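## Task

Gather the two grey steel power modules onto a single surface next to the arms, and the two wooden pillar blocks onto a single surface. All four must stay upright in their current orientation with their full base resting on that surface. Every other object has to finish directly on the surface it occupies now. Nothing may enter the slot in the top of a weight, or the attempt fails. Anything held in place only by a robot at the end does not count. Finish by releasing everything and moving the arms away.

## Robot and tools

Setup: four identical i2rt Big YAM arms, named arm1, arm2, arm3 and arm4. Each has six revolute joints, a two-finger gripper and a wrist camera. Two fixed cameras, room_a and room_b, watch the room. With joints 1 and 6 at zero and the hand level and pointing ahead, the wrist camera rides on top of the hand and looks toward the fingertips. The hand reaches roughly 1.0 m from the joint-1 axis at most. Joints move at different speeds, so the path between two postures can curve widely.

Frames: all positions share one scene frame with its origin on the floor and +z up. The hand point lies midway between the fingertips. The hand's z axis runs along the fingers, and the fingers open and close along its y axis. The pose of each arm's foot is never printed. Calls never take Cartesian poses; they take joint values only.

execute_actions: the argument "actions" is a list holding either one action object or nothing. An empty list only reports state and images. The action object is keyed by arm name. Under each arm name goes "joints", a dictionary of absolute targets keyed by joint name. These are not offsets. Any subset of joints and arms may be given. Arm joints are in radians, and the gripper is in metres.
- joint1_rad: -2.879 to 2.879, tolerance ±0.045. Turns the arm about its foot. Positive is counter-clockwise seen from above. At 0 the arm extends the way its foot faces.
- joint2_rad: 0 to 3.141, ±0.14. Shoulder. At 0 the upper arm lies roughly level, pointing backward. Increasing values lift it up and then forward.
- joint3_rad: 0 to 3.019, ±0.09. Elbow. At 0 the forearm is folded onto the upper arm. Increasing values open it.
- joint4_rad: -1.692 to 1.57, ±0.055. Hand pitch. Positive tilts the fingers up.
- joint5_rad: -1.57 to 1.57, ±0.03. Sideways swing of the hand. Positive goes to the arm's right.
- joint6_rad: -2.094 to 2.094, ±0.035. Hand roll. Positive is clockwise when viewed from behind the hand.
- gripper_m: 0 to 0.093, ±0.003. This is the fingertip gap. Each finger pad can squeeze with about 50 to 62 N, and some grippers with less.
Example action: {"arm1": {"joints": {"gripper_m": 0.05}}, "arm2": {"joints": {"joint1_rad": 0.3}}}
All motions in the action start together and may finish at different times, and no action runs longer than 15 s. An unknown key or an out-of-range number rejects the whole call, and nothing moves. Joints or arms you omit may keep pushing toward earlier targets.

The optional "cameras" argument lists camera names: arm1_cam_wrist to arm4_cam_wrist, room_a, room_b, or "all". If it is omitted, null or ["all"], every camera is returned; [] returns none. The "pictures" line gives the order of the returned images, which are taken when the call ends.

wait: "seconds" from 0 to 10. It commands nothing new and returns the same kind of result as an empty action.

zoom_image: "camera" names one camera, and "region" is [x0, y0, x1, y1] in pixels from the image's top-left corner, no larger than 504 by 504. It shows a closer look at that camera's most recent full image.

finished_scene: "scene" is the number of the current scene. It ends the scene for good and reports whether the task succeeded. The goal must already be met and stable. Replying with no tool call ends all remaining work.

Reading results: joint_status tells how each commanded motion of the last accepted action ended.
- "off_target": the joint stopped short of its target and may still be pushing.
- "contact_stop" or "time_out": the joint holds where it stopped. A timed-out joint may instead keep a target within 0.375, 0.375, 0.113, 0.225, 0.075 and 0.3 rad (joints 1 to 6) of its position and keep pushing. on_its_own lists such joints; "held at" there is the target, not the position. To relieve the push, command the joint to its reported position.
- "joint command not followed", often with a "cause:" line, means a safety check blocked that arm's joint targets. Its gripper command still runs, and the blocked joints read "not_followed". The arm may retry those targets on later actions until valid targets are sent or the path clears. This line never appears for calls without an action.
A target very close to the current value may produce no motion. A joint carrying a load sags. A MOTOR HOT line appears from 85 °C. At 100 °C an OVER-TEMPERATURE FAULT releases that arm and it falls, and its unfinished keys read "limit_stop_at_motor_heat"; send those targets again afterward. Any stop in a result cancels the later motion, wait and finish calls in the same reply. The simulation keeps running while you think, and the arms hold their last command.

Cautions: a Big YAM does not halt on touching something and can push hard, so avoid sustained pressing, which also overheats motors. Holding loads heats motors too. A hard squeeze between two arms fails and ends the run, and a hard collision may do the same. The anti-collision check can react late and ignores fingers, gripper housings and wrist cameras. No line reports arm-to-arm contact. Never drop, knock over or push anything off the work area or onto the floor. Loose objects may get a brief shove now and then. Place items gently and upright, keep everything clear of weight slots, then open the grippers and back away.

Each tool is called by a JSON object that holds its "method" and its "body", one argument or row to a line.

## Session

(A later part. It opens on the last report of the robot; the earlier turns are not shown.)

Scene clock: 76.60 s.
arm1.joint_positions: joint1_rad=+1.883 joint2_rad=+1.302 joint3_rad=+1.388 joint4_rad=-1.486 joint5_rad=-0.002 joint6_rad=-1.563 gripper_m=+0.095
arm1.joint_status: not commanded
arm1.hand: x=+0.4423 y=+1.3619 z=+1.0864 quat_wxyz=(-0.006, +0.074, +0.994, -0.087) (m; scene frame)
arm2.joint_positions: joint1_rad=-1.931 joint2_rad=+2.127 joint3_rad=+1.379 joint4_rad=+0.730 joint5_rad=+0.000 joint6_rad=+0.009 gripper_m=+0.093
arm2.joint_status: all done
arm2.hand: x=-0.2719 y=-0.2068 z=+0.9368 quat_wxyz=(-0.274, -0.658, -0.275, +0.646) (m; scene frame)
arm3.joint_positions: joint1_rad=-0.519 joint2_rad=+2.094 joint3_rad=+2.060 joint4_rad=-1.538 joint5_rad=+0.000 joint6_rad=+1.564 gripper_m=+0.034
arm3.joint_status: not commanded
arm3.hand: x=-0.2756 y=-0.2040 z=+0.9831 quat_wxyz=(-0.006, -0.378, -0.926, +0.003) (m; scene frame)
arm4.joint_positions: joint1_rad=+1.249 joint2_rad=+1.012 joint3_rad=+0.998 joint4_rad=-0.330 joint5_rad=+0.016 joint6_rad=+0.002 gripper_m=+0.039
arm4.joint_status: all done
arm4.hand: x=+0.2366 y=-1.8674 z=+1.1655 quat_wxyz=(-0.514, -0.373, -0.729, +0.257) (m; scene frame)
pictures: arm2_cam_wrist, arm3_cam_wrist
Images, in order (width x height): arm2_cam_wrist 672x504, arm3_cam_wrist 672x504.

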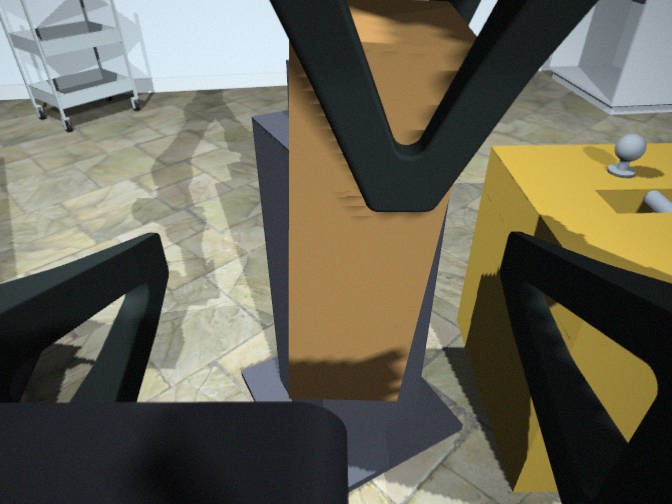

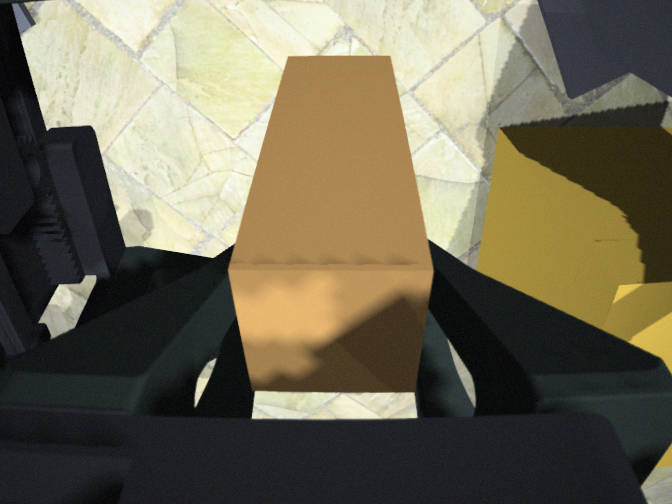

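{"method": "execute_actions", "body": {
  "actions": [
    {"arm2":{"joints":{"joint5_rad":0.04,"gripper_m":0}},"arm4":{"joints":{"joint2_rad":2.44,"joint3_rad":1.1,"joint4_rad":1.19}}}
  ],
  "cameras": ["arm2_cam_wrist"]
}}

{"method": "execute_actions", "body": {
  "actions": [
    {"arm3":{"joints":{"gripper_m":0.065}}}
  ],
  "cameras": []
}}

{"method": "execute_actions", "body": {
  "actions": [
    {"arm3":{"joints":{"joint2_rad":1.85}}}
  ],
  "cameras": ["arm2_cam_wrist","arm4_cam_wrist","room_b"]
}}

{"method": "zoom_image", "body": {
  "camera": "room_b",
  "region": [430, 250, 530, 325]
}}

Scene clock: 86.77 s.
arm1.joint_positions: joint1_rad=+1.883 joint2_rad=+1.302 joint3_rad=+1.388 joint4_rad=-1.486 joint5_rad=-0.002 joint6_rad=-1.563 gripper_m=+0.095
arm1.joint_status: not commanded
arm1.hand: x=+0.4423 y=+1.3619 z=+1.0864 quat_wxyz=(-0.006, +0.074, +0.994, -0.087) (m; scene frame)
arm2.joint_positions: joint1_rad=-1.931 joint2_rad=+2.127 joint3_rad=+1.379 joint4_rad=+0.730 joint5_rad=+0.037 joint6_rad=+0.010 gripper_m=+0.034
arm2.joint_status: gripper_m off_target (ended at +0.034, target +0.000); the others done
arm2.hand: x=-0.2762 y=-0.2024 z=+0.9368 quat_wxyz=(-0.263, -0.662, -0.263, +0.650) (m; scene frame)
arm3.joint_positions: joint1_rad=-0.519 joint2_rad=+2.094 joint3_rad=+2.060 joint4_rad=-1.538 joint5_rad=-0.001 joint6_rad=+1.568 gripper_m=+0.034
arm3.joint_status: not commanded
arm3.hand: x=-0.2758 y=-0.2038 z=+0.9831 quat_wxyz=(-0.005, -0.380, -0.925, +0.003) (m; scene frame)
arm4.joint_positions: joint1_rad=+1.249 joint2_rad=+2.433 joint3_rad=+1.074 joint4_rad=+1.152 joint5_rad=+0.016 joint6_rad=+0.002 gripper_m=+0.039
arm4.joint_status: all done
arm4.hand: x=+0.3514 y=-2.0079 z=+0.6675 quat_wxyz=(-0.563, -0.355, -0.691, +0.281) (m; scene frame)
pictures: arm2_cam_wrist
Images, in order (width x height): arm2_cam_wrist 672x504.

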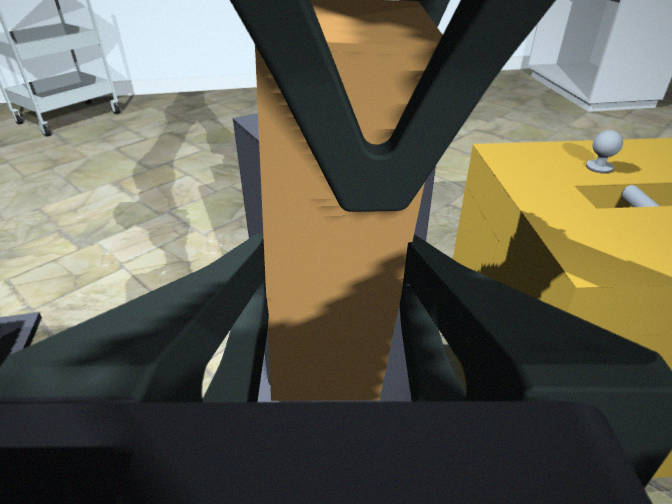

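Scene clock: 87.40 s.
arm1.joint_positions: joint1_rad=+1.883 joint2_rad=+1.302 joint3_rad=+1.388 joint4_rad=-1.486 joint5_rad=-0.002 joint6_rad=-1.563 gripper_m=+0.095
arm1.joint_status: not commanded
arm1.hand: x=+0.4423 y=+1.3619 z=+1.0864 quat_wxyz=(-0.006, +0.074, +0.994, -0.087) (m; scene frame)
arm2.joint_positions: joint1_rad=-1.931 joint2_rad=+2.127 joint3_rad=+1.379 joint4_rad=+0.728 joint5_rad=+0.037 joint6_rad=+0.010 gripper_m=+0.034
arm2.joint_status: not commanded
arm2.hand: x=-0.2762 y=-0.2024 z=+0.9365 quat_wxyz=(-0.262, -0.663, -0.263, +0.650) (m; scene frame)
arm3.joint_positions: joint1_rad=-0.519 joint2_rad=+2.094 joint3_rad=+2.060 joint4_rad=-1.538 joint5_rad=-0.001 joint6_rad=+1.569 gripper_m=+0.065
arm3.joint_status: all done
arm3.hand: x=-0.2758 y=-0.2039 z=+0.9831 quat_wxyz=(-0.005, -0.380, -0.925, +0.003) (m; scene frame)
arm4.joint_positions: joint1_rad=+1.249 joint2_rad=+2.433 joint3_rad=+1.074 joint4_rad=+1.152 joint5_rad=+0.016 joint6_rad=+0.002 gripper_m=+0.039
arm4.joint_status: not commanded
arm4.hand: x=+0.3514 y=-2.0079 z=+0.6675 quat_wxyz=(-0.563, -0.355, -0.691, +0.281) (m; scene frame)
pictures: none
No camera images: the call's "cameras" was empty. Leave "cameras" out to get every camera's image.

Scene clock: 88.80 s.
arm1.joint_positions: joint1_rad=+1.883 joint2_rad=+1.302 joint3_rad=+1.388 joint4_rad=-1.486 joint5_rad=-0.002 joint6_rad=-1.563 gripper_m=+0.095
arm1.joint_status: not commanded
arm1.hand: x=+0.4423 y=+1.3619 z=+1.0864 quat_wxyz=(-0.006, +0.074, +0.994, -0.087) (m; scene frame)
arm2.joint_positions: joint1_rad=-1.931 joint2_rad=+2.127 joint3_rad=+1.379 joint4_rad=+0.728 joint5_rad=+0.037 joint6_rad=+0.010 gripper_m=+0.034
arm2.joint_status: not commanded
arm2.hand: x=-0.2762 y=-0.2024 z=+0.9365 quat_wxyz=(-0.262, -0.663, -0.263, +0.650) (m; scene frame)
arm3.joint_positions: joint1_rad=-0.519 joint2_rad=+1.840 joint3_rad=+2.081 joint4_rad=-1.539 joint5_rad=-0.001 joint6_rad=+1.569 gripper_m=+0.065
arm3.joint_status: all done
arm3.hand: x=-0.2956 y=-0.2208 z=+1.1490 quat_wxyz=(-0.057, -0.376, -0.917, -0.123) (m; scene frame)
arm4.joint_positions: joint1_rad=+1.249 joint2_rad=+2.433 joint3_rad=+1.074 joint4_rad=+1.152 joint5_rad=+0.016 joint6_rad=+0.002 gripper_m=+0.039
arm4.joint_status: not commanded
arm4.hand: x=+0.3514 y=-2.0079 z=+0.6675 quat_wxyz=(-0.563, -0.355, -0.691, +0.281) (m; scene frame)
pictures: arm2_cam_wrist, arm4_cam_wrist, room_b
Images, in order (width x height): arm2_cam_wrist 672x504, arm4_cam_wrist 672x504, room_b 672x504.

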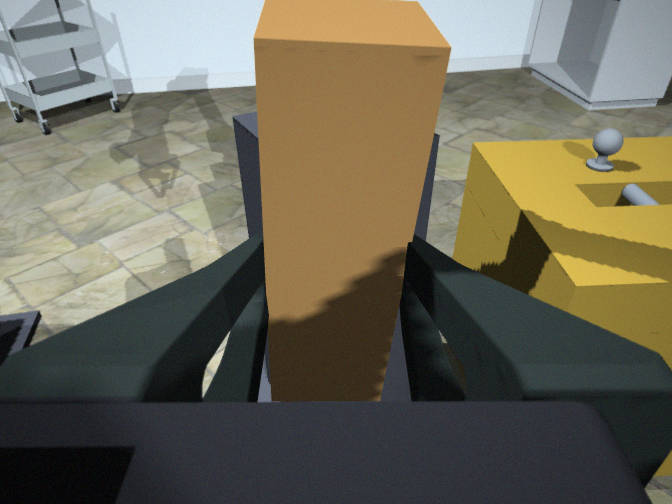

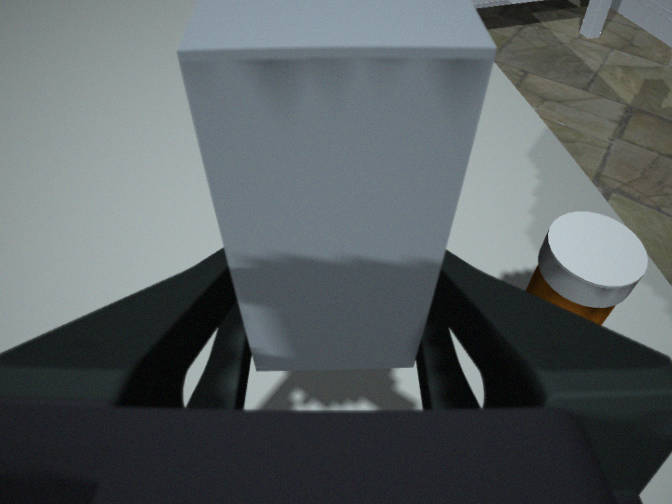

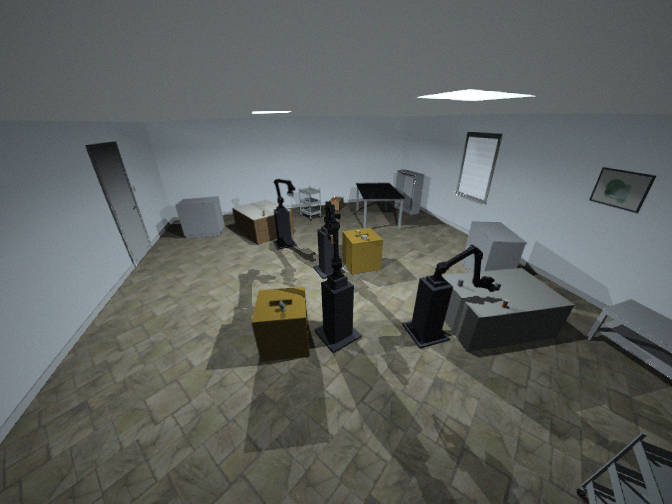

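Region (430, 250, 530, 325) of room_b's 672x504 image, scaled by 5.040, with more detail than that image has; it fills the top 378 rows of this view, and the rest is white.

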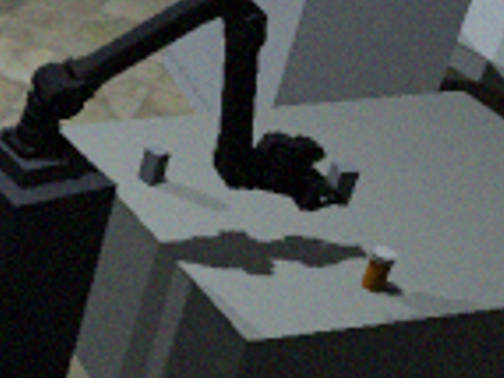

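{"method": "execute_actions", "body": {
  "actions": [
    {"arm1":{"joints":{"gripper_m":0.075,"joint2_rad":1.945,"joint3_rad":1.96,"joint4_rad":-1.56}},"arm2":{"joints":{"joint1_rad":1.806,"joint4_rad":0.45,"joint5_rad":0,"joint6_rad":-0.04}},"arm3":{"joints":{"joint2_rad":0.8,"joint3_rad":1.2}},"arm4":{"joints":{"joint1_rad":1.33,"joint2_rad":2.68,"joint3_rad":1.15,"joint4_rad":1.39}}}
  ],
  "cameras": ["arm1_cam_wrist","room_b"]
}}

{"method": "zoom_image", "body": {
  "camera": "room_b",
  "region": [430, 250, 530, 325]
}}

Scene clock: 104.70 s.
arm1.joint_positions: joint1_rad=+1.883 joint2_rad=+1.945 joint3_rad=+1.920 joint4_rad=-1.552 joint5_rad=-0.002 joint6_rad=-1.564 gripper_m=+0.075
arm1.joint_status: all done
arm1.hand: x=+0.4148 y=+1.1689 z=+0.9856 quat_wxyz=(+0.000, +0.073, +0.997, +0.002) (m; scene frame)
arm2.joint_positions: joint1_rad=+1.815 joint2_rad=+2.127 joint3_rad=+1.396 joint4_rad=+0.451 joint5_rad=-0.002 joint6_rad=-0.031 gripper_m=+0.034
arm2.joint_status: all done
arm2.hand: x=+0.4245 y=+1.1589 z=+0.8767 quat_wxyz=(-0.464, +0.524, -0.603, -0.383) (m; scene frame)
arm3.joint_positions: joint1_rad=-0.519 joint2_rad=+0.804 joint3_rad=+1.195 joint4_rad=-1.544 joint5_rad=-0.001 joint6_rad=+1.569 gripper_m=+0.065
arm3.joint_status: all done
arm3.hand: x=-0.5529 y=-0.4787 z=+1.1886 quat_wxyz=(-0.084, -0.371, -0.905, -0.189) (m; scene frame)
arm4.joint_positions: joint1_rad=+1.340 joint2_rad=+2.697 joint3_rad=+1.138 joint4_rad=+1.353 joint5_rad=+0.017 joint6_rad=+0.002 gripper_m=+0.039
arm4.joint_status: all done
arm4.hand: x=+0.3752 y=-1.9410 z=+0.5666 quat_wxyz=(-0.576, -0.323, -0.706, +0.255) (m; scene frame)
pictures: arm1_cam_wrist, room_b
Images, in order (width x height): arm1_cam_wrist 672x504, room_b 672x504.

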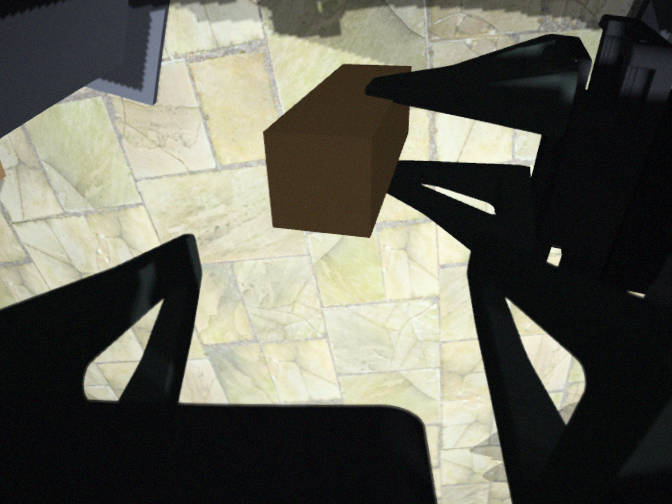

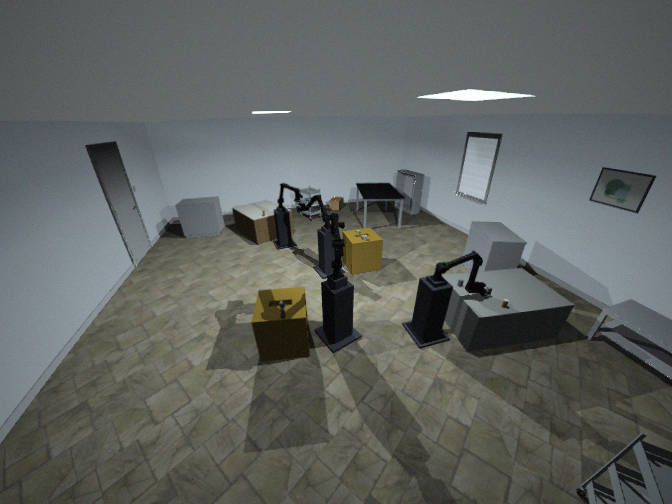

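Region (430, 250, 530, 325) of room_b's 672x504 image, scaled by 5.040, with more detail than that image has; it fills the top 378 rows of this view, and the rest is white.

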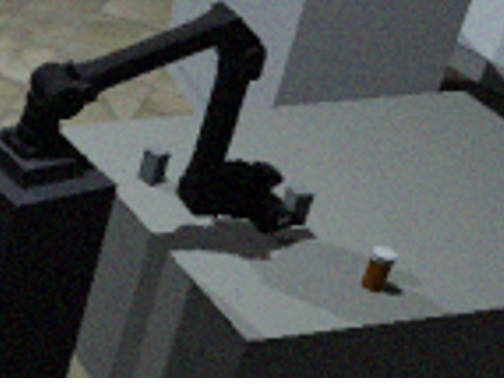

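{"method": "execute_actions", "body": {
  "actions": [
    {"arm2":{"joints":{"joint4_rad":0.735}},"arm4":{"joints":{"joint2_rad":2.77,"joint4_rad":1.45}}}
  ],
  "cameras": []
}}

{"method": "execute_actions", "body": {
  "actions": [
    {"arm1":{"joints":{"gripper_m":0}}}
  ],
  "cameras": ["arm1_cam_wrist","arm2_cam_wrist","arm4_cam_wrist","room_b"]
}}

{"method": "zoom_image", "body": {
  "camera": "room_b",
  "region": [450, 270, 510, 315]
}}

Scene clock: 112.80 s.
arm1.joint_positions: joint1_rad=+1.883 joint2_rad=+1.945 joint3_rad=+1.920 joint4_rad=-1.552 joint5_rad=-0.002 joint6_rad=-1.564 gripper_m=+0.075
arm1.joint_status: not commanded
arm1.hand: x=+0.4148 y=+1.1689 z=+0.9856 quat_wxyz=(+0.000, +0.073, +0.997, +0.002) (m; scene frame)
arm2.joint_positions: joint1_rad=+1.815 joint2_rad=+2.127 joint3_rad=+1.396 joint4_rad=+0.706 joint5_rad=-0.002 joint6_rad=-0.031 gripper_m=+0.034
arm2.joint_status: all done
arm2.hand: x=+0.4263 y=+1.1682 z=+0.9386 quat_wxyz=(-0.539, +0.470, -0.540, -0.444) (m; scene frame)
arm3.joint_positions: joint1_rad=-0.519 joint2_rad=+0.804 joint3_rad=+1.195 joint4_rad=-1.544 joint5_rad=-0.001 joint6_rad=+1.569 gripper_m=+0.065
arm3.joint_status: not commanded
arm3.hand: x=-0.5529 y=-0.4787 z=+1.1886 quat_wxyz=(-0.084, -0.371, -0.905, -0.189) (m; scene frame)
arm4.joint_positions: joint1_rad=+1.340 joint2_rad=+2.763 joint3_rad=+1.139 joint4_rad=+1.415 joint5_rad=+0.017 joint6_rad=+0.002 gripper_m=+0.039
arm4.joint_status: all done
arm4.hand: x=+0.3626 y=-1.9267 z=+0.5417 quat_wxyz=(-0.575, -0.324, -0.707, +0.255) (m; scene frame)
pictures: none
No camera images: the call's "cameras" was empty. Leave "cameras" out to get every camera's image.

Scene clock: 113.47 s.
arm1.joint_positions: joint1_rad=+1.883 joint2_rad=+1.945 joint3_rad=+1.920 joint4_rad=-1.560 joint5_rad=-0.002 joint6_rad=-1.573 gripper_m=+0.035
arm1.joint_status: gripper_m off_target (ended at +0.035, target +0.000)
arm1.hand: x=+0.4150 y=+1.1709 z=+0.9859 quat_wxyz=(+0.000, +0.069, +0.998, +0.005) (m; scene frame)
arm2.joint_positions: joint1_rad=+1.815 joint2_rad=+2.128 joint3_rad=+1.396 joint4_rad=+0.710 joint5_rad=+0.000 joint6_rad=-0.032 gripper_m=+0.034
arm2.joint_status: not commanded
arm2.hand: x=+0.4267 y=+1.1682 z=+0.9390 quat_wxyz=(-0.541, +0.469, -0.539, -0.444) (m; scene frame)
arm3.joint_positions: joint1_rad=-0.519 joint2_rad=+0.804 joint3_rad=+1.195 joint4_rad=-1.544 joint5_rad=-0.001 joint6_rad=+1.569 gripper_m=+0.065
arm3.joint_status: not commanded
arm3.hand: x=-0.5529 y=-0.4787 z=+1.1886 quat_wxyz=(-0.084, -0.371, -0.905, -0.189) (m; scene frame)
arm4.joint_positions: joint1_rad=+1.340 joint2_rad=+2.763 joint3_rad=+1.139 joint4_rad=+1.415 joint5_rad=+0.017 joint6_rad=+0.002 gripper_m=+0.039
arm4.joint_status: not commanded
arm4.hand: x=+0.3626 y=-1.9267 z=+0.5417 quat_wxyz=(-0.575, -0.324, -0.707, +0.255) (m; scene frame)
pictures: arm1_cam_wrist, arm2_cam_wrist, arm4_cam_wrist, room_b
Images, in order (width x height): arm1_cam_wrist 672x504, arm2_cam_wrist 672x504, arm4_cam_wrist 672x504, room_b 672x504.

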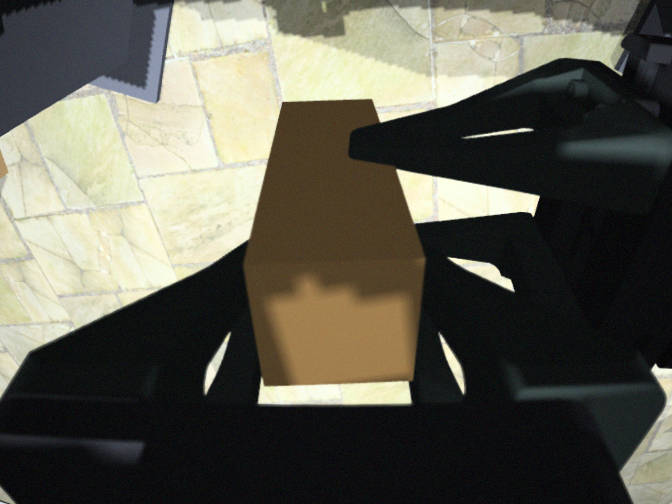

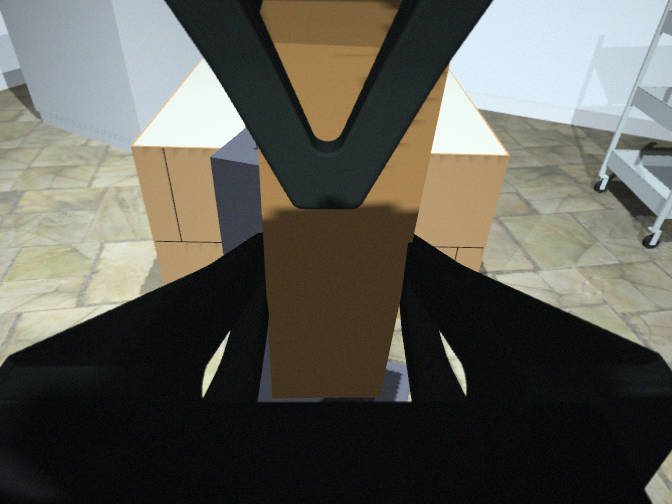

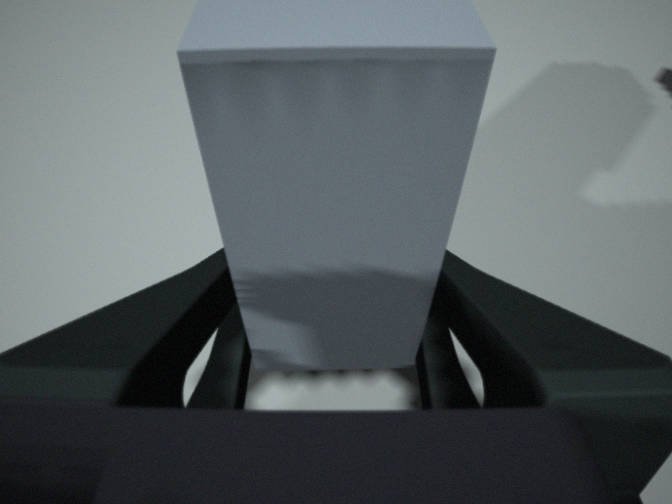

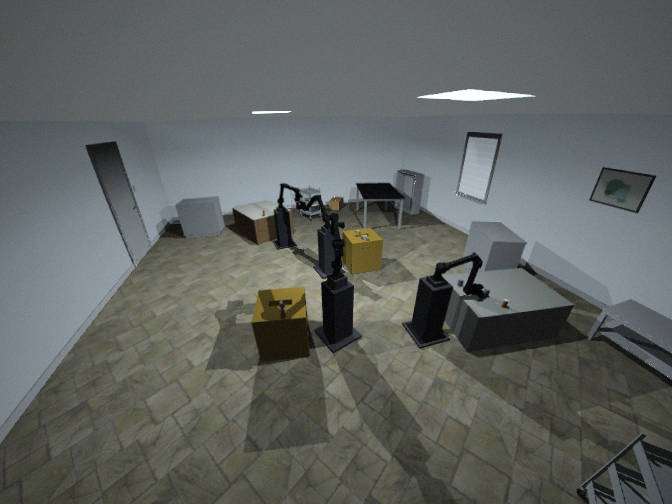

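Region (450, 270, 510, 315) of room_b's 672x504 image, scaled by 8.400, with more detail than that image has; it fills the top 378 rows of this view, and the rest is white.

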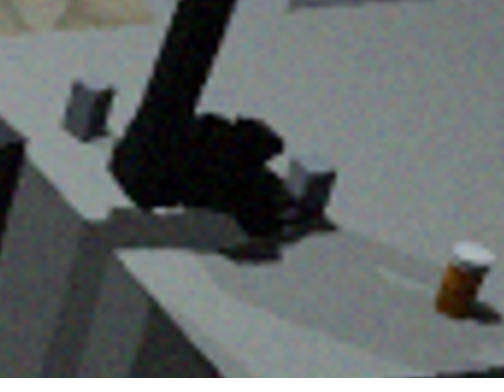

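{"method": "execute_actions", "body": {
  "actions": [
    {"arm2":{"joints":{"gripper_m":0.093,"joint4_rad":0.7}},"arm4":{"joints":{"joint4_rad":1.37}}}
  ],
  "cameras": []
}}

{"method": "execute_actions", "body": {
  "actions": [
    {"arm2":{"joints":{"joint3_rad":1.0}},"arm4":{"joints":{"gripper_m":0.093}}}
  ],
  "cameras": ["arm4_cam_wrist"]
}}

{"method": "execute_actions", "body": {
  "actions": [
    {"arm2":{"joints":{"joint2_rad":1.2,"joint4_rad":-0.8}},"arm1":{"joints":{"joint1_rad":-1.35,"joint3_rad":1.6,"joint4_rad":-1.21}},"arm4":{"joints":{"joint2_rad":2.45,"joint3_rad":0.85,"joint4_rad":1.45}}}
  ],
  "cameras": ["arm4_cam_wrist"]
}}

{"method": "execute_actions", "body": {
  "actions": [
    {"arm1":{"joints":{"joint2_rad":2.13,"joint4_rad":-1.01}},"arm4":{"joints":{"joint2_rad":1.7,"joint4_rad":0.5}}}
  ],
  "cameras": ["arm1_cam_wrist","room_a"]
}}

{"method": "zoom_image", "body": {
  "camera": "room_a",
  "region": [0, 250, 130, 370]
}}

Scene clock: 123.97 s.
arm1.joint_positions: joint1_rad=+1.883 joint2_rad=+1.945 joint3_rad=+1.920 joint4_rad=-1.560 joint5_rad=-0.002 joint6_rad=-1.573 gripper_m=+0.035
arm1.joint_status: not commanded
arm1.hand: x=+0.4150 y=+1.1709 z=+0.9859 quat_wxyz=(+0.000, +0.069, +0.998, +0.005) (m; scene frame)
arm2.joint_positions: joint1_rad=+1.815 joint2_rad=+2.128 joint3_rad=+1.396 joint4_rad=+0.706 joint5_rad=+0.000 joint6_rad=-0.032 gripper_m=+0.093
arm2.joint_status: all done
arm2.hand: x=+0.4266 y=+1.1682 z=+0.9380 quat_wxyz=(-0.540, +0.469, -0.540, -0.443) (m; scene frame)
arm3.joint_positions: joint1_rad=-0.519 joint2_rad=+0.804 joint3_rad=+1.195 joint4_rad=-1.544 joint5_rad=-0.001 joint6_rad=+1.569 gripper_m=+0.065
arm3.joint_status: not commanded
arm3.hand: x=-0.5529 y=-0.4787 z=+1.1886 quat_wxyz=(-0.084, -0.371, -0.905, -0.189) (m; scene frame)
arm4.joint_positions: joint1_rad=+1.340 joint2_rad=+2.763 joint3_rad=+1.139 joint4_rad=+1.383 joint5_rad=+0.017 joint6_rad=+0.002 gripper_m=+0.039
arm4.joint_status: all done
arm4.hand: x=+0.3615 y=-1.9253 z=+0.5340 quat_wxyz=(-0.564, -0.327, -0.716, +0.250) (m; scene frame)
pictures: none
No camera images: the call's "cameras" was empty. Leave "cameras" out to get every camera's image.

Scene clock: 125.10 s.
arm1.joint_positions: joint1_rad=+1.883 joint2_rad=+1.945 joint3_rad=+1.920 joint4_rad=-1.560 joint5_rad=-0.002 joint6_rad=-1.573 gripper_m=+0.035
arm1.joint_status: not commanded
arm1.hand: x=+0.4150 y=+1.1709 z=+0.9859 quat_wxyz=(+0.000, +0.069, +0.998, +0.005) (m; scene frame)
arm2.joint_positions: joint1_rad=+1.815 joint2_rad=+2.124 joint3_rad=+0.998 joint4_rad=+0.699 joint5_rad=+0.000 joint6_rad=-0.032 gripper_m=+0.093
arm2.joint_status: all done
arm2.hand: x=+0.4020 y=+1.0275 z=+0.7539 quat_wxyz=(-0.418, +0.552, -0.634, -0.344) (m; scene frame)
arm3.joint_positions: joint1_rad=-0.519 joint2_rad=+0.804 joint3_rad=+1.195 joint4_rad=-1.544 joint5_rad=-0.001 joint6_rad=+1.569 gripper_m=+0.065
arm3.joint_status: not commanded
arm3.hand: x=-0.5529 y=-0.4787 z=+1.1886 quat_wxyz=(-0.084, -0.371, -0.905, -0.189) (m; scene frame)
arm4.joint_positions: joint1_rad=+1.340 joint2_rad=+2.763 joint3_rad=+1.141 joint4_rad=+1.383 joint5_rad=+0.017 joint6_rad=+0.002 gripper_m=+0.093
arm4.joint_status: all done
arm4.hand: x=+0.3619 y=-1.9258 z=+0.5344 quat_wxyz=(-0.564, -0.327, -0.716, +0.250) (m; scene frame)
pictures: arm4_cam_wrist
Images, in order (width x height): arm4_cam_wrist 672x504.

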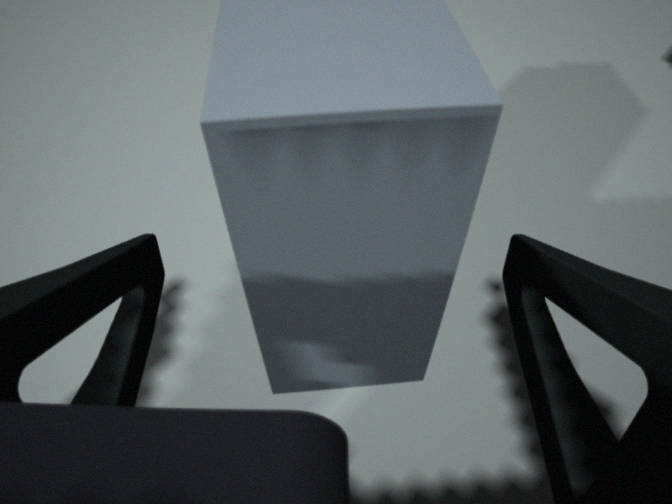

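Scene clock: 127.97 s.
arm1.joint_positions: joint1_rad=-1.355 joint2_rad=+1.941 joint3_rad=+1.603 joint4_rad=-1.210 joint5_rad=+0.001 joint6_rad=-1.573 gripper_m=+0.035
arm1.joint_status: all done
arm1.hand: x=+0.6380 y=+2.3376 z=+0.8651 quat_wxyz=(-0.009, +0.993, -0.117, +0.001) (m; scene frame)
arm2.joint_positions: joint1_rad=+1.815 joint2_rad=+1.196 joint3_rad=+0.998 joint4_rad=-0.793 joint5_rad=+0.000 joint6_rad=-0.032 gripper_m=+0.093
arm2.joint_status: all done
arm2.hand: x=+0.3677 y=+0.8190 z=+1.0102 quat_wxyz=(-0.220, +0.630, -0.722, -0.182) (m; scene frame)
arm3.joint_positions: joint1_rad=-0.519 joint2_rad=+0.804 joint3_rad=+1.195 joint4_rad=-1.544 joint5_rad=-0.001 joint6_rad=+1.569 gripper_m=+0.065
arm3.joint_status: not commanded
arm3.hand: x=-0.5529 y=-0.4787 z=+1.1886 quat_wxyz=(-0.084, -0.371, -0.905, -0.189) (m; scene frame)
arm4.joint_positions: joint1_rad=+1.340 joint2_rad=+2.429 joint3_rad=+0.855 joint4_rad=+1.433 joint5_rad=+0.017 joint6_rad=+0.002 gripper_m=+0.093
arm4.joint_status: all done
arm4.hand: x=+0.3451 y=-1.9102 z=+0.6770 quat_wxyz=(-0.599, -0.315, -0.687, +0.265) (m; scene frame)
pictures: arm4_cam_wrist
Images, in order (width x height): arm4_cam_wrist 672x504.

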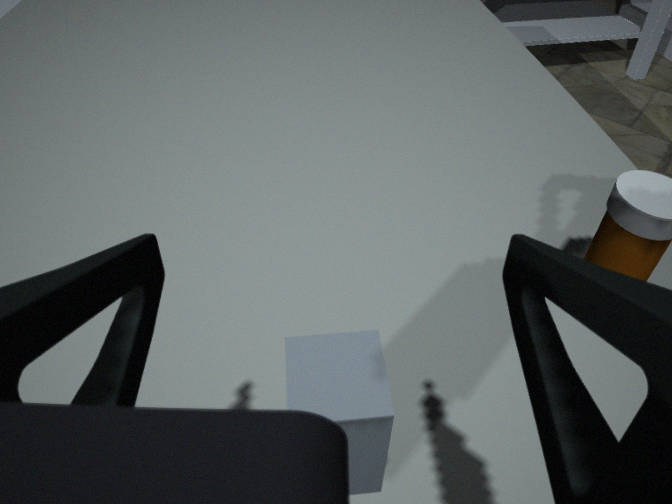

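Scene clock: 129.50 s.
arm1.joint_positions: joint1_rad=-1.355 joint2_rad=+2.137 joint3_rad=+1.586 joint4_rad=-1.021 joint5_rad=+0.001 joint6_rad=-1.573 gripper_m=+0.035
arm1.joint_status: all done
arm1.hand: x=+0.6423 y=+2.3561 z=+0.7463 quat_wxyz=(+0.003, +0.993, -0.117, -0.001) (m; scene frame)
arm2.joint_positions: joint1_rad=+1.815 joint2_rad=+1.196 joint3_rad=+0.998 joint4_rad=-0.793 joint5_rad=+0.000 joint6_rad=-0.032 gripper_m=+0.093
arm2.joint_status: not commanded
arm2.hand: x=+0.3677 y=+0.8190 z=+1.0102 quat_wxyz=(-0.220, +0.630, -0.722, -0.182) (m; scene frame)
arm3.joint_positions: joint1_rad=-0.519 joint2_rad=+0.804 joint3_rad=+1.195 joint4_rad=-1.544 joint5_rad=-0.001 joint6_rad=+1.569 gripper_m=+0.065
arm3.joint_status: not commanded
arm3.hand: x=-0.5529 y=-0.4787 z=+1.1886 quat_wxyz=(-0.084, -0.371, -0.905, -0.189) (m; scene frame)
arm4.joint_positions: joint1_rad=+1.340 joint2_rad=+1.690 joint3_rad=+0.846 joint4_rad=+0.521 joint5_rad=+0.017 joint6_rad=+0.002 gripper_m=+0.093
arm4.joint_status: all done
arm4.hand: x=+0.3608 y=-1.9320 z=+0.9022 quat_wxyz=(-0.534, -0.337, -0.738, +0.237) (m; scene frame)
pictures: arm1_cam_wrist, room_a
Images, in order (width x height): arm1_cam_wrist 672x504, room_a 672x504.

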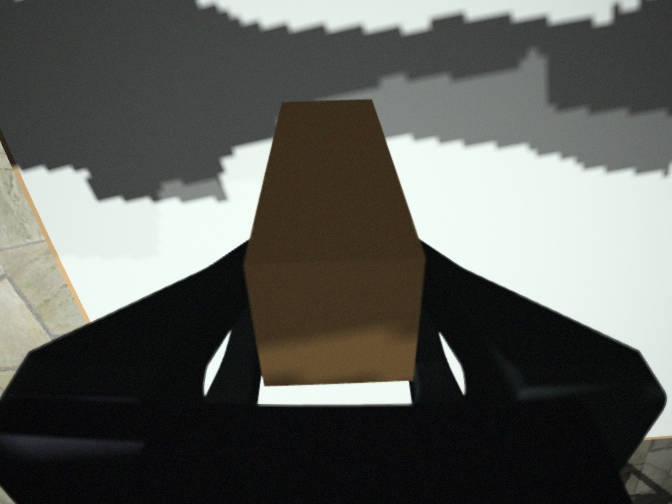

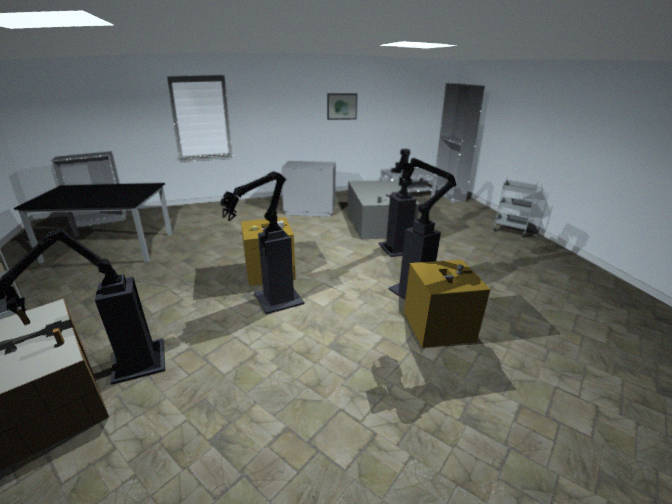

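Region (0, 250, 130, 370) of room_a's 672x504 image, scaled by 3.877, with more detail than that image has; it fills the top 465 rows of this view, and the rest is white.

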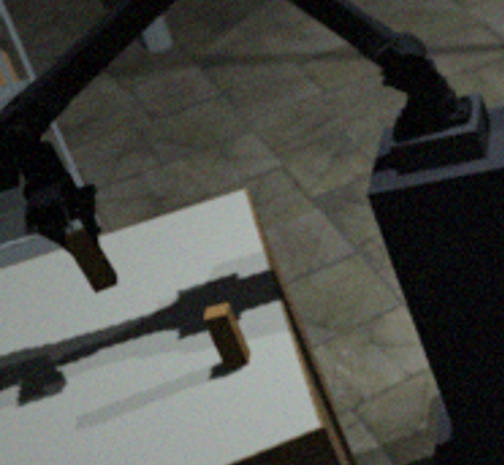

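{"method": "execute_actions", "body": {
  "actions": [
    {"arm1":{"joints":{"joint2_rad":2.265,"joint4_rad":-0.88}}}
  ],
  "cameras": ["arm1_cam_wrist","room_a"]
}}

{"method": "zoom_image", "body": {
  "camera": "room_a",
  "region": [0, 290, 90, 370]
}}

Scene clock: 134.37 s.
arm1.joint_positions: joint1_rad=-1.355 joint2_rad=+2.259 joint3_rad=+1.586 joint4_rad=-0.892 joint5_rad=+0.001 joint6_rad=-1.573 gripper_m=+0.035
arm1.joint_status: all done
arm1.hand: x=+0.6439 y=+2.3634 z=+0.6745 quat_wxyz=(-0.001, +0.993, -0.117, +0.000) (m; scene frame)
arm2.joint_positions: joint1_rad=+1.815 joint2_rad=+1.196 joint3_rad=+0.998 joint4_rad=-0.793 joint5_rad=+0.000 joint6_rad=-0.032 gripper_m=+0.093
arm2.joint_status: not commanded
arm2.hand: x=+0.3677 y=+0.8190 z=+1.0102 quat_wxyz=(-0.220, +0.630, -0.722, -0.182) (m; scene frame)
arm3.joint_positions: joint1_rad=-0.519 joint2_rad=+0.804 joint3_rad=+1.195 joint4_rad=-1.544 joint5_rad=-0.001 joint6_rad=+1.569 gripper_m=+0.065
arm3.joint_status: not commanded
arm3.hand: x=-0.5529 y=-0.4787 z=+1.1886 quat_wxyz=(-0.084, -0.371, -0.905, -0.189) (m; scene frame)
arm4.joint_positions: joint1_rad=+1.340 joint2_rad=+1.690 joint3_rad=+0.846 joint4_rad=+0.521 joint5_rad=+0.017 joint6_rad=+0.002 gripper_m=+0.093
arm4.joint_status: not commanded
arm4.hand: x=+0.3608 y=-1.9320 z=+0.9022 quat_wxyz=(-0.534, -0.337, -0.738, +0.237) (m; scene frame)
pictures: arm1_cam_wrist, room_a
Images, in order (width x height): arm1_cam_wrist 672x504, room_a 672x504.

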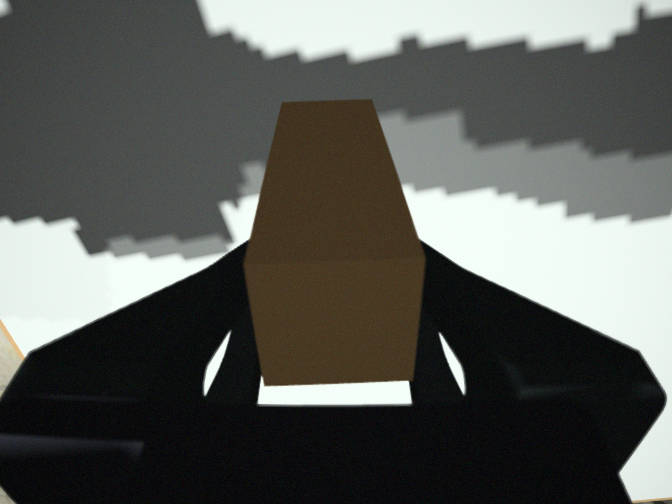

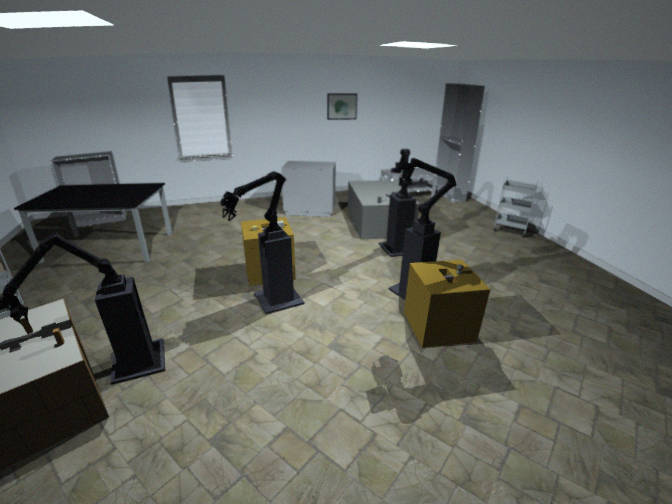

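Region (0, 290, 90, 370) of room_a's 672x504 image, scaled by 5.600, with more detail than that image has.

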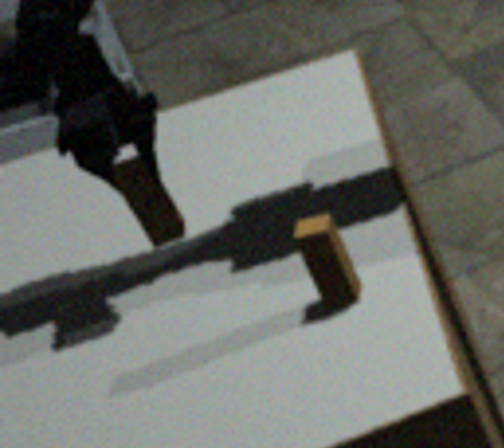

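{"method": "execute_actions", "body": {
  "actions": [
    {"arm1":{"joints":{"joint2_rad":2.37,"joint4_rad":-0.785}}}
  ],
  "cameras": ["arm1_cam_wrist","room_a"]
}}

{"method": "zoom_image", "body": {
  "camera": "room_a",
  "region": [0, 290, 90, 370]
}}

Scene clock: 140.10 s.
arm1.joint_positions: joint1_rad=-1.355 joint2_rad=+2.324 joint3_rad=+1.589 joint4_rad=-0.794 joint5_rad=+0.001 joint6_rad=-1.574 gripper_m=+0.034
arm1.joint_status: all done
arm1.hand: x=+0.6457 y=+2.3720 z=+0.6373 quat_wxyz=(-0.019, +0.993, -0.117, +0.002) (m; scene frame)
arm2.joint_positions: joint1_rad=+1.815 joint2_rad=+1.196 joint3_rad=+0.998 joint4_rad=-0.793 joint5_rad=+0.000 joint6_rad=-0.032 gripper_m=+0.093
arm2.joint_status: not commanded
arm2.hand: x=+0.3677 y=+0.8190 z=+1.0102 quat_wxyz=(-0.220, +0.630, -0.722, -0.182) (m; scene frame)
arm3.joint_positions: joint1_rad=-0.519 joint2_rad=+0.804 joint3_rad=+1.195 joint4_rad=-1.544 joint5_rad=-0.001 joint6_rad=+1.569 gripper_m=+0.065
arm3.joint_status: not commanded
arm3.hand: x=-0.5529 y=-0.4787 z=+1.1886 quat_wxyz=(-0.084, -0.371, -0.905, -0.189) (m; scene frame)
arm4.joint_positions: joint1_rad=+1.340 joint2_rad=+1.690 joint3_rad=+0.846 joint4_rad=+0.521 joint5_rad=+0.017 joint6_rad=+0.002 gripper_m=+0.093
arm4.joint_status: not commanded
arm4.hand: x=+0.3608 y=-1.9320 z=+0.9022 quat_wxyz=(-0.534, -0.337, -0.738, +0.237) (m; scene frame)
pictures: arm1_cam_wrist, room_a
Images, in order (width x height): arm1_cam_wrist 672x504, room_a 672x504.

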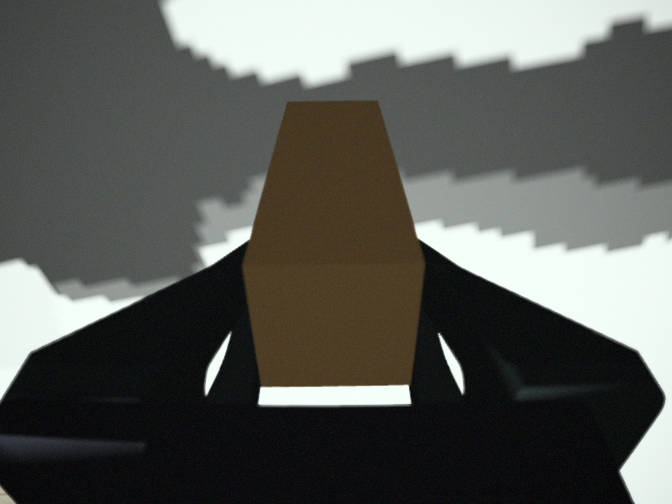

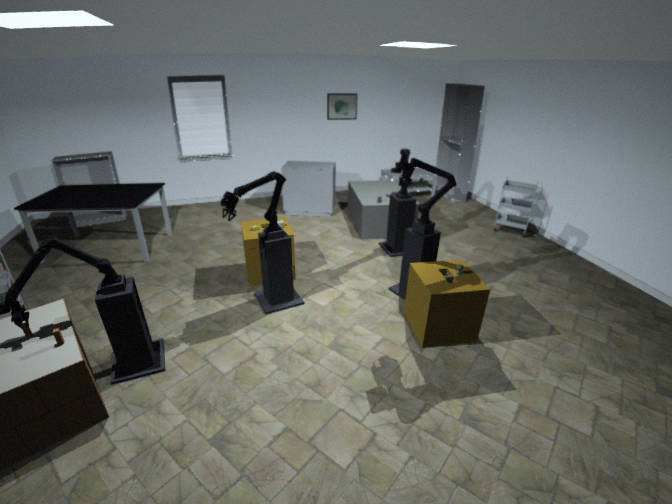

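Region (0, 290, 90, 370) of room_a's 672x504 image, scaled by 5.600, with more detail than that image has.

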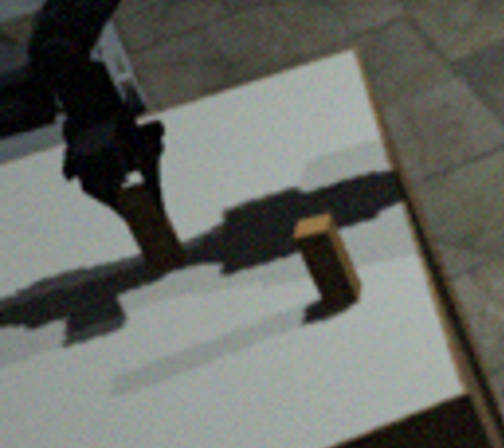

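Touching.

{"method": "execute_actions", "body": {
  "actions": [
    {"arm1":{"joints":{"gripper_m":0.093,"joint2_rad":2.33}}}
  ],
  "cameras": []
}}

{"method": "execute_actions", "body": {
  "actions": [
    {"arm1":{"joints":{"joint2_rad":2.0,"joint4_rad":-1.13}}}
  ],
  "cameras": ["arm1_cam_wrist","room_a","room_b"]
}}

Scene clock: 143.93 s.
arm1.joint_positions: joint1_rad=-1.355 joint2_rad=+2.324 joint3_rad=+1.589 joint4_rad=-0.794 joint5_rad=+0.001 joint6_rad=-1.574 gripper_m=+0.093
arm1.joint_status: all done
arm1.hand: x=+0.6457 y=+2.3720 z=+0.6373 quat_wxyz=(-0.019, +0.993, -0.117, +0.002) (m; scene frame)
arm2.joint_positions: joint1_rad=+1.815 joint2_rad=+1.196 joint3_rad=+0.998 joint4_rad=-0.793 joint5_rad=+0.000 joint6_rad=-0.032 gripper_m=+0.093
arm2.joint_status: not commanded
arm2.hand: x=+0.3677 y=+0.8190 z=+1.0102 quat_wxyz=(-0.220, +0.630, -0.722, -0.182) (m; scene frame)
arm3.joint_positions: joint1_rad=-0.519 joint2_rad=+0.804 joint3_rad=+1.195 joint4_rad=-1.544 joint5_rad=-0.001 joint6_rad=+1.569 gripper_m=+0.065
arm3.joint_status: not commanded
arm3.hand: x=-0.5529 y=-0.4787 z=+1.1886 quat_wxyz=(-0.084, -0.371, -0.905, -0.189) (m; scene frame)
arm4.joint_positions: joint1_rad=+1.340 joint2_rad=+1.690 joint3_rad=+0.846 joint4_rad=+0.521 joint5_rad=+0.017 joint6_rad=+0.002 gripper_m=+0.093
arm4.joint_status: not commanded
arm4.hand: x=+0.3608 y=-1.9320 z=+0.9022 quat_wxyz=(-0.534, -0.337, -0.738, +0.237) (m; scene frame)
pictures: none
No camera images: the call's "cameras" was empty. Leave "cameras" out to get every camera's image.

Scene clock: 145.27 s.
arm1.joint_positions: joint1_rad=-1.355 joint2_rad=+1.966 joint3_rad=+1.592 joint4_rad=-1.117 joint5_rad=+0.001 joint6_rad=-1.574 gripper_m=+0.093
arm1.joint_status: all done
arm1.hand: x=+0.6419 y=+2.3547 z=+0.8477 quat_wxyz=(-0.038, +0.992, -0.117, +0.004) (m; scene frame)
arm2.joint_positions: joint1_rad=+1.815 joint2_rad=+1.196 joint3_rad=+0.998 joint4_rad=-0.793 joint5_rad=+0.000 joint6_rad=-0.032 gripper_m=+0.093
arm2.joint_status: not commanded
arm2.hand: x=+0.3677 y=+0.8190 z=+1.0102 quat_wxyz=(-0.220, +0.630, -0.722, -0.182) (m; scene frame)
arm3.joint_positions: joint1_rad=-0.519 joint2_rad=+0.804 joint3_rad=+1.195 joint4_rad=-1.544 joint5_rad=-0.001 joint6_rad=+1.569 gripper_m=+0.065
arm3.joint_status: not commanded
arm3.hand: x=-0.5529 y=-0.4787 z=+1.1886 quat_wxyz=(-0.084, -0.371, -0.905, -0.189) (m; scene frame)
arm4.joint_positions: joint1_rad=+1.340 joint2_rad=+1.690 joint3_rad=+0.846 joint4_rad=+0.521 joint5_rad=+0.017 joint6_rad=+0.002 gripper_m=+0.093
arm4.joint_status: not commanded
arm4.hand: x=+0.3608 y=-1.9320 z=+0.9022 quat_wxyz=(-0.534, -0.337, -0.738, +0.237) (m; scene frame)
pictures: arm1_cam_wrist, room_a, room_b
Images, in order (width x height): arm1_cam_wrist 672x504, room_a 672x504, room_b 672x504.

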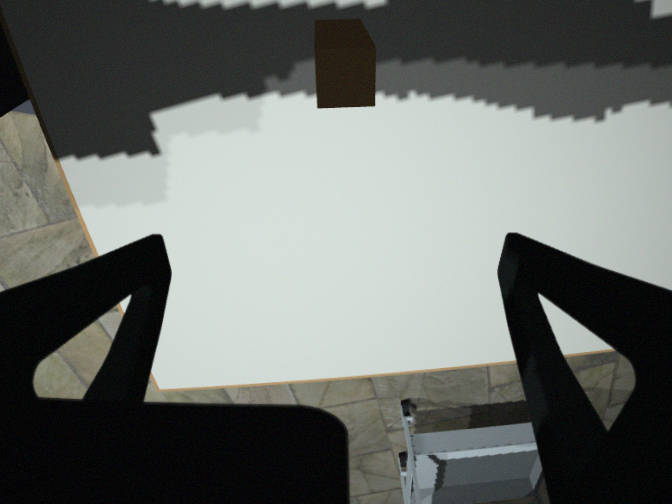

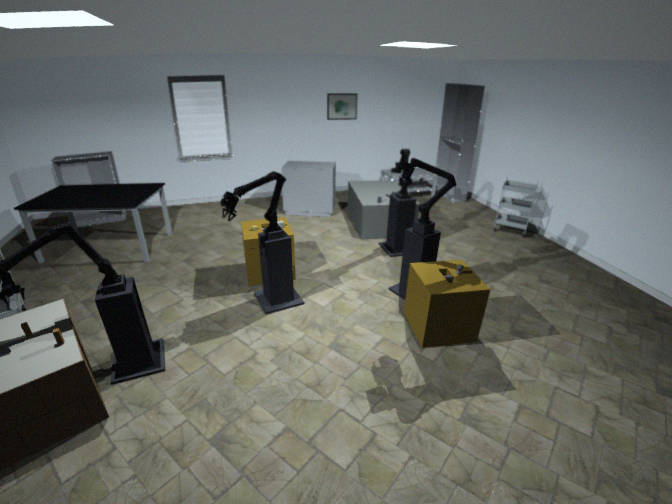

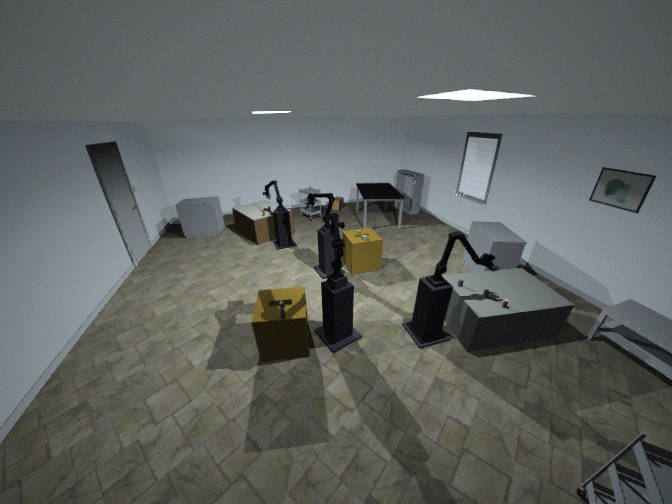

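{"method": "finished_scene", "body": {
  "scene": 2
}}

The scene is finished: the task was done.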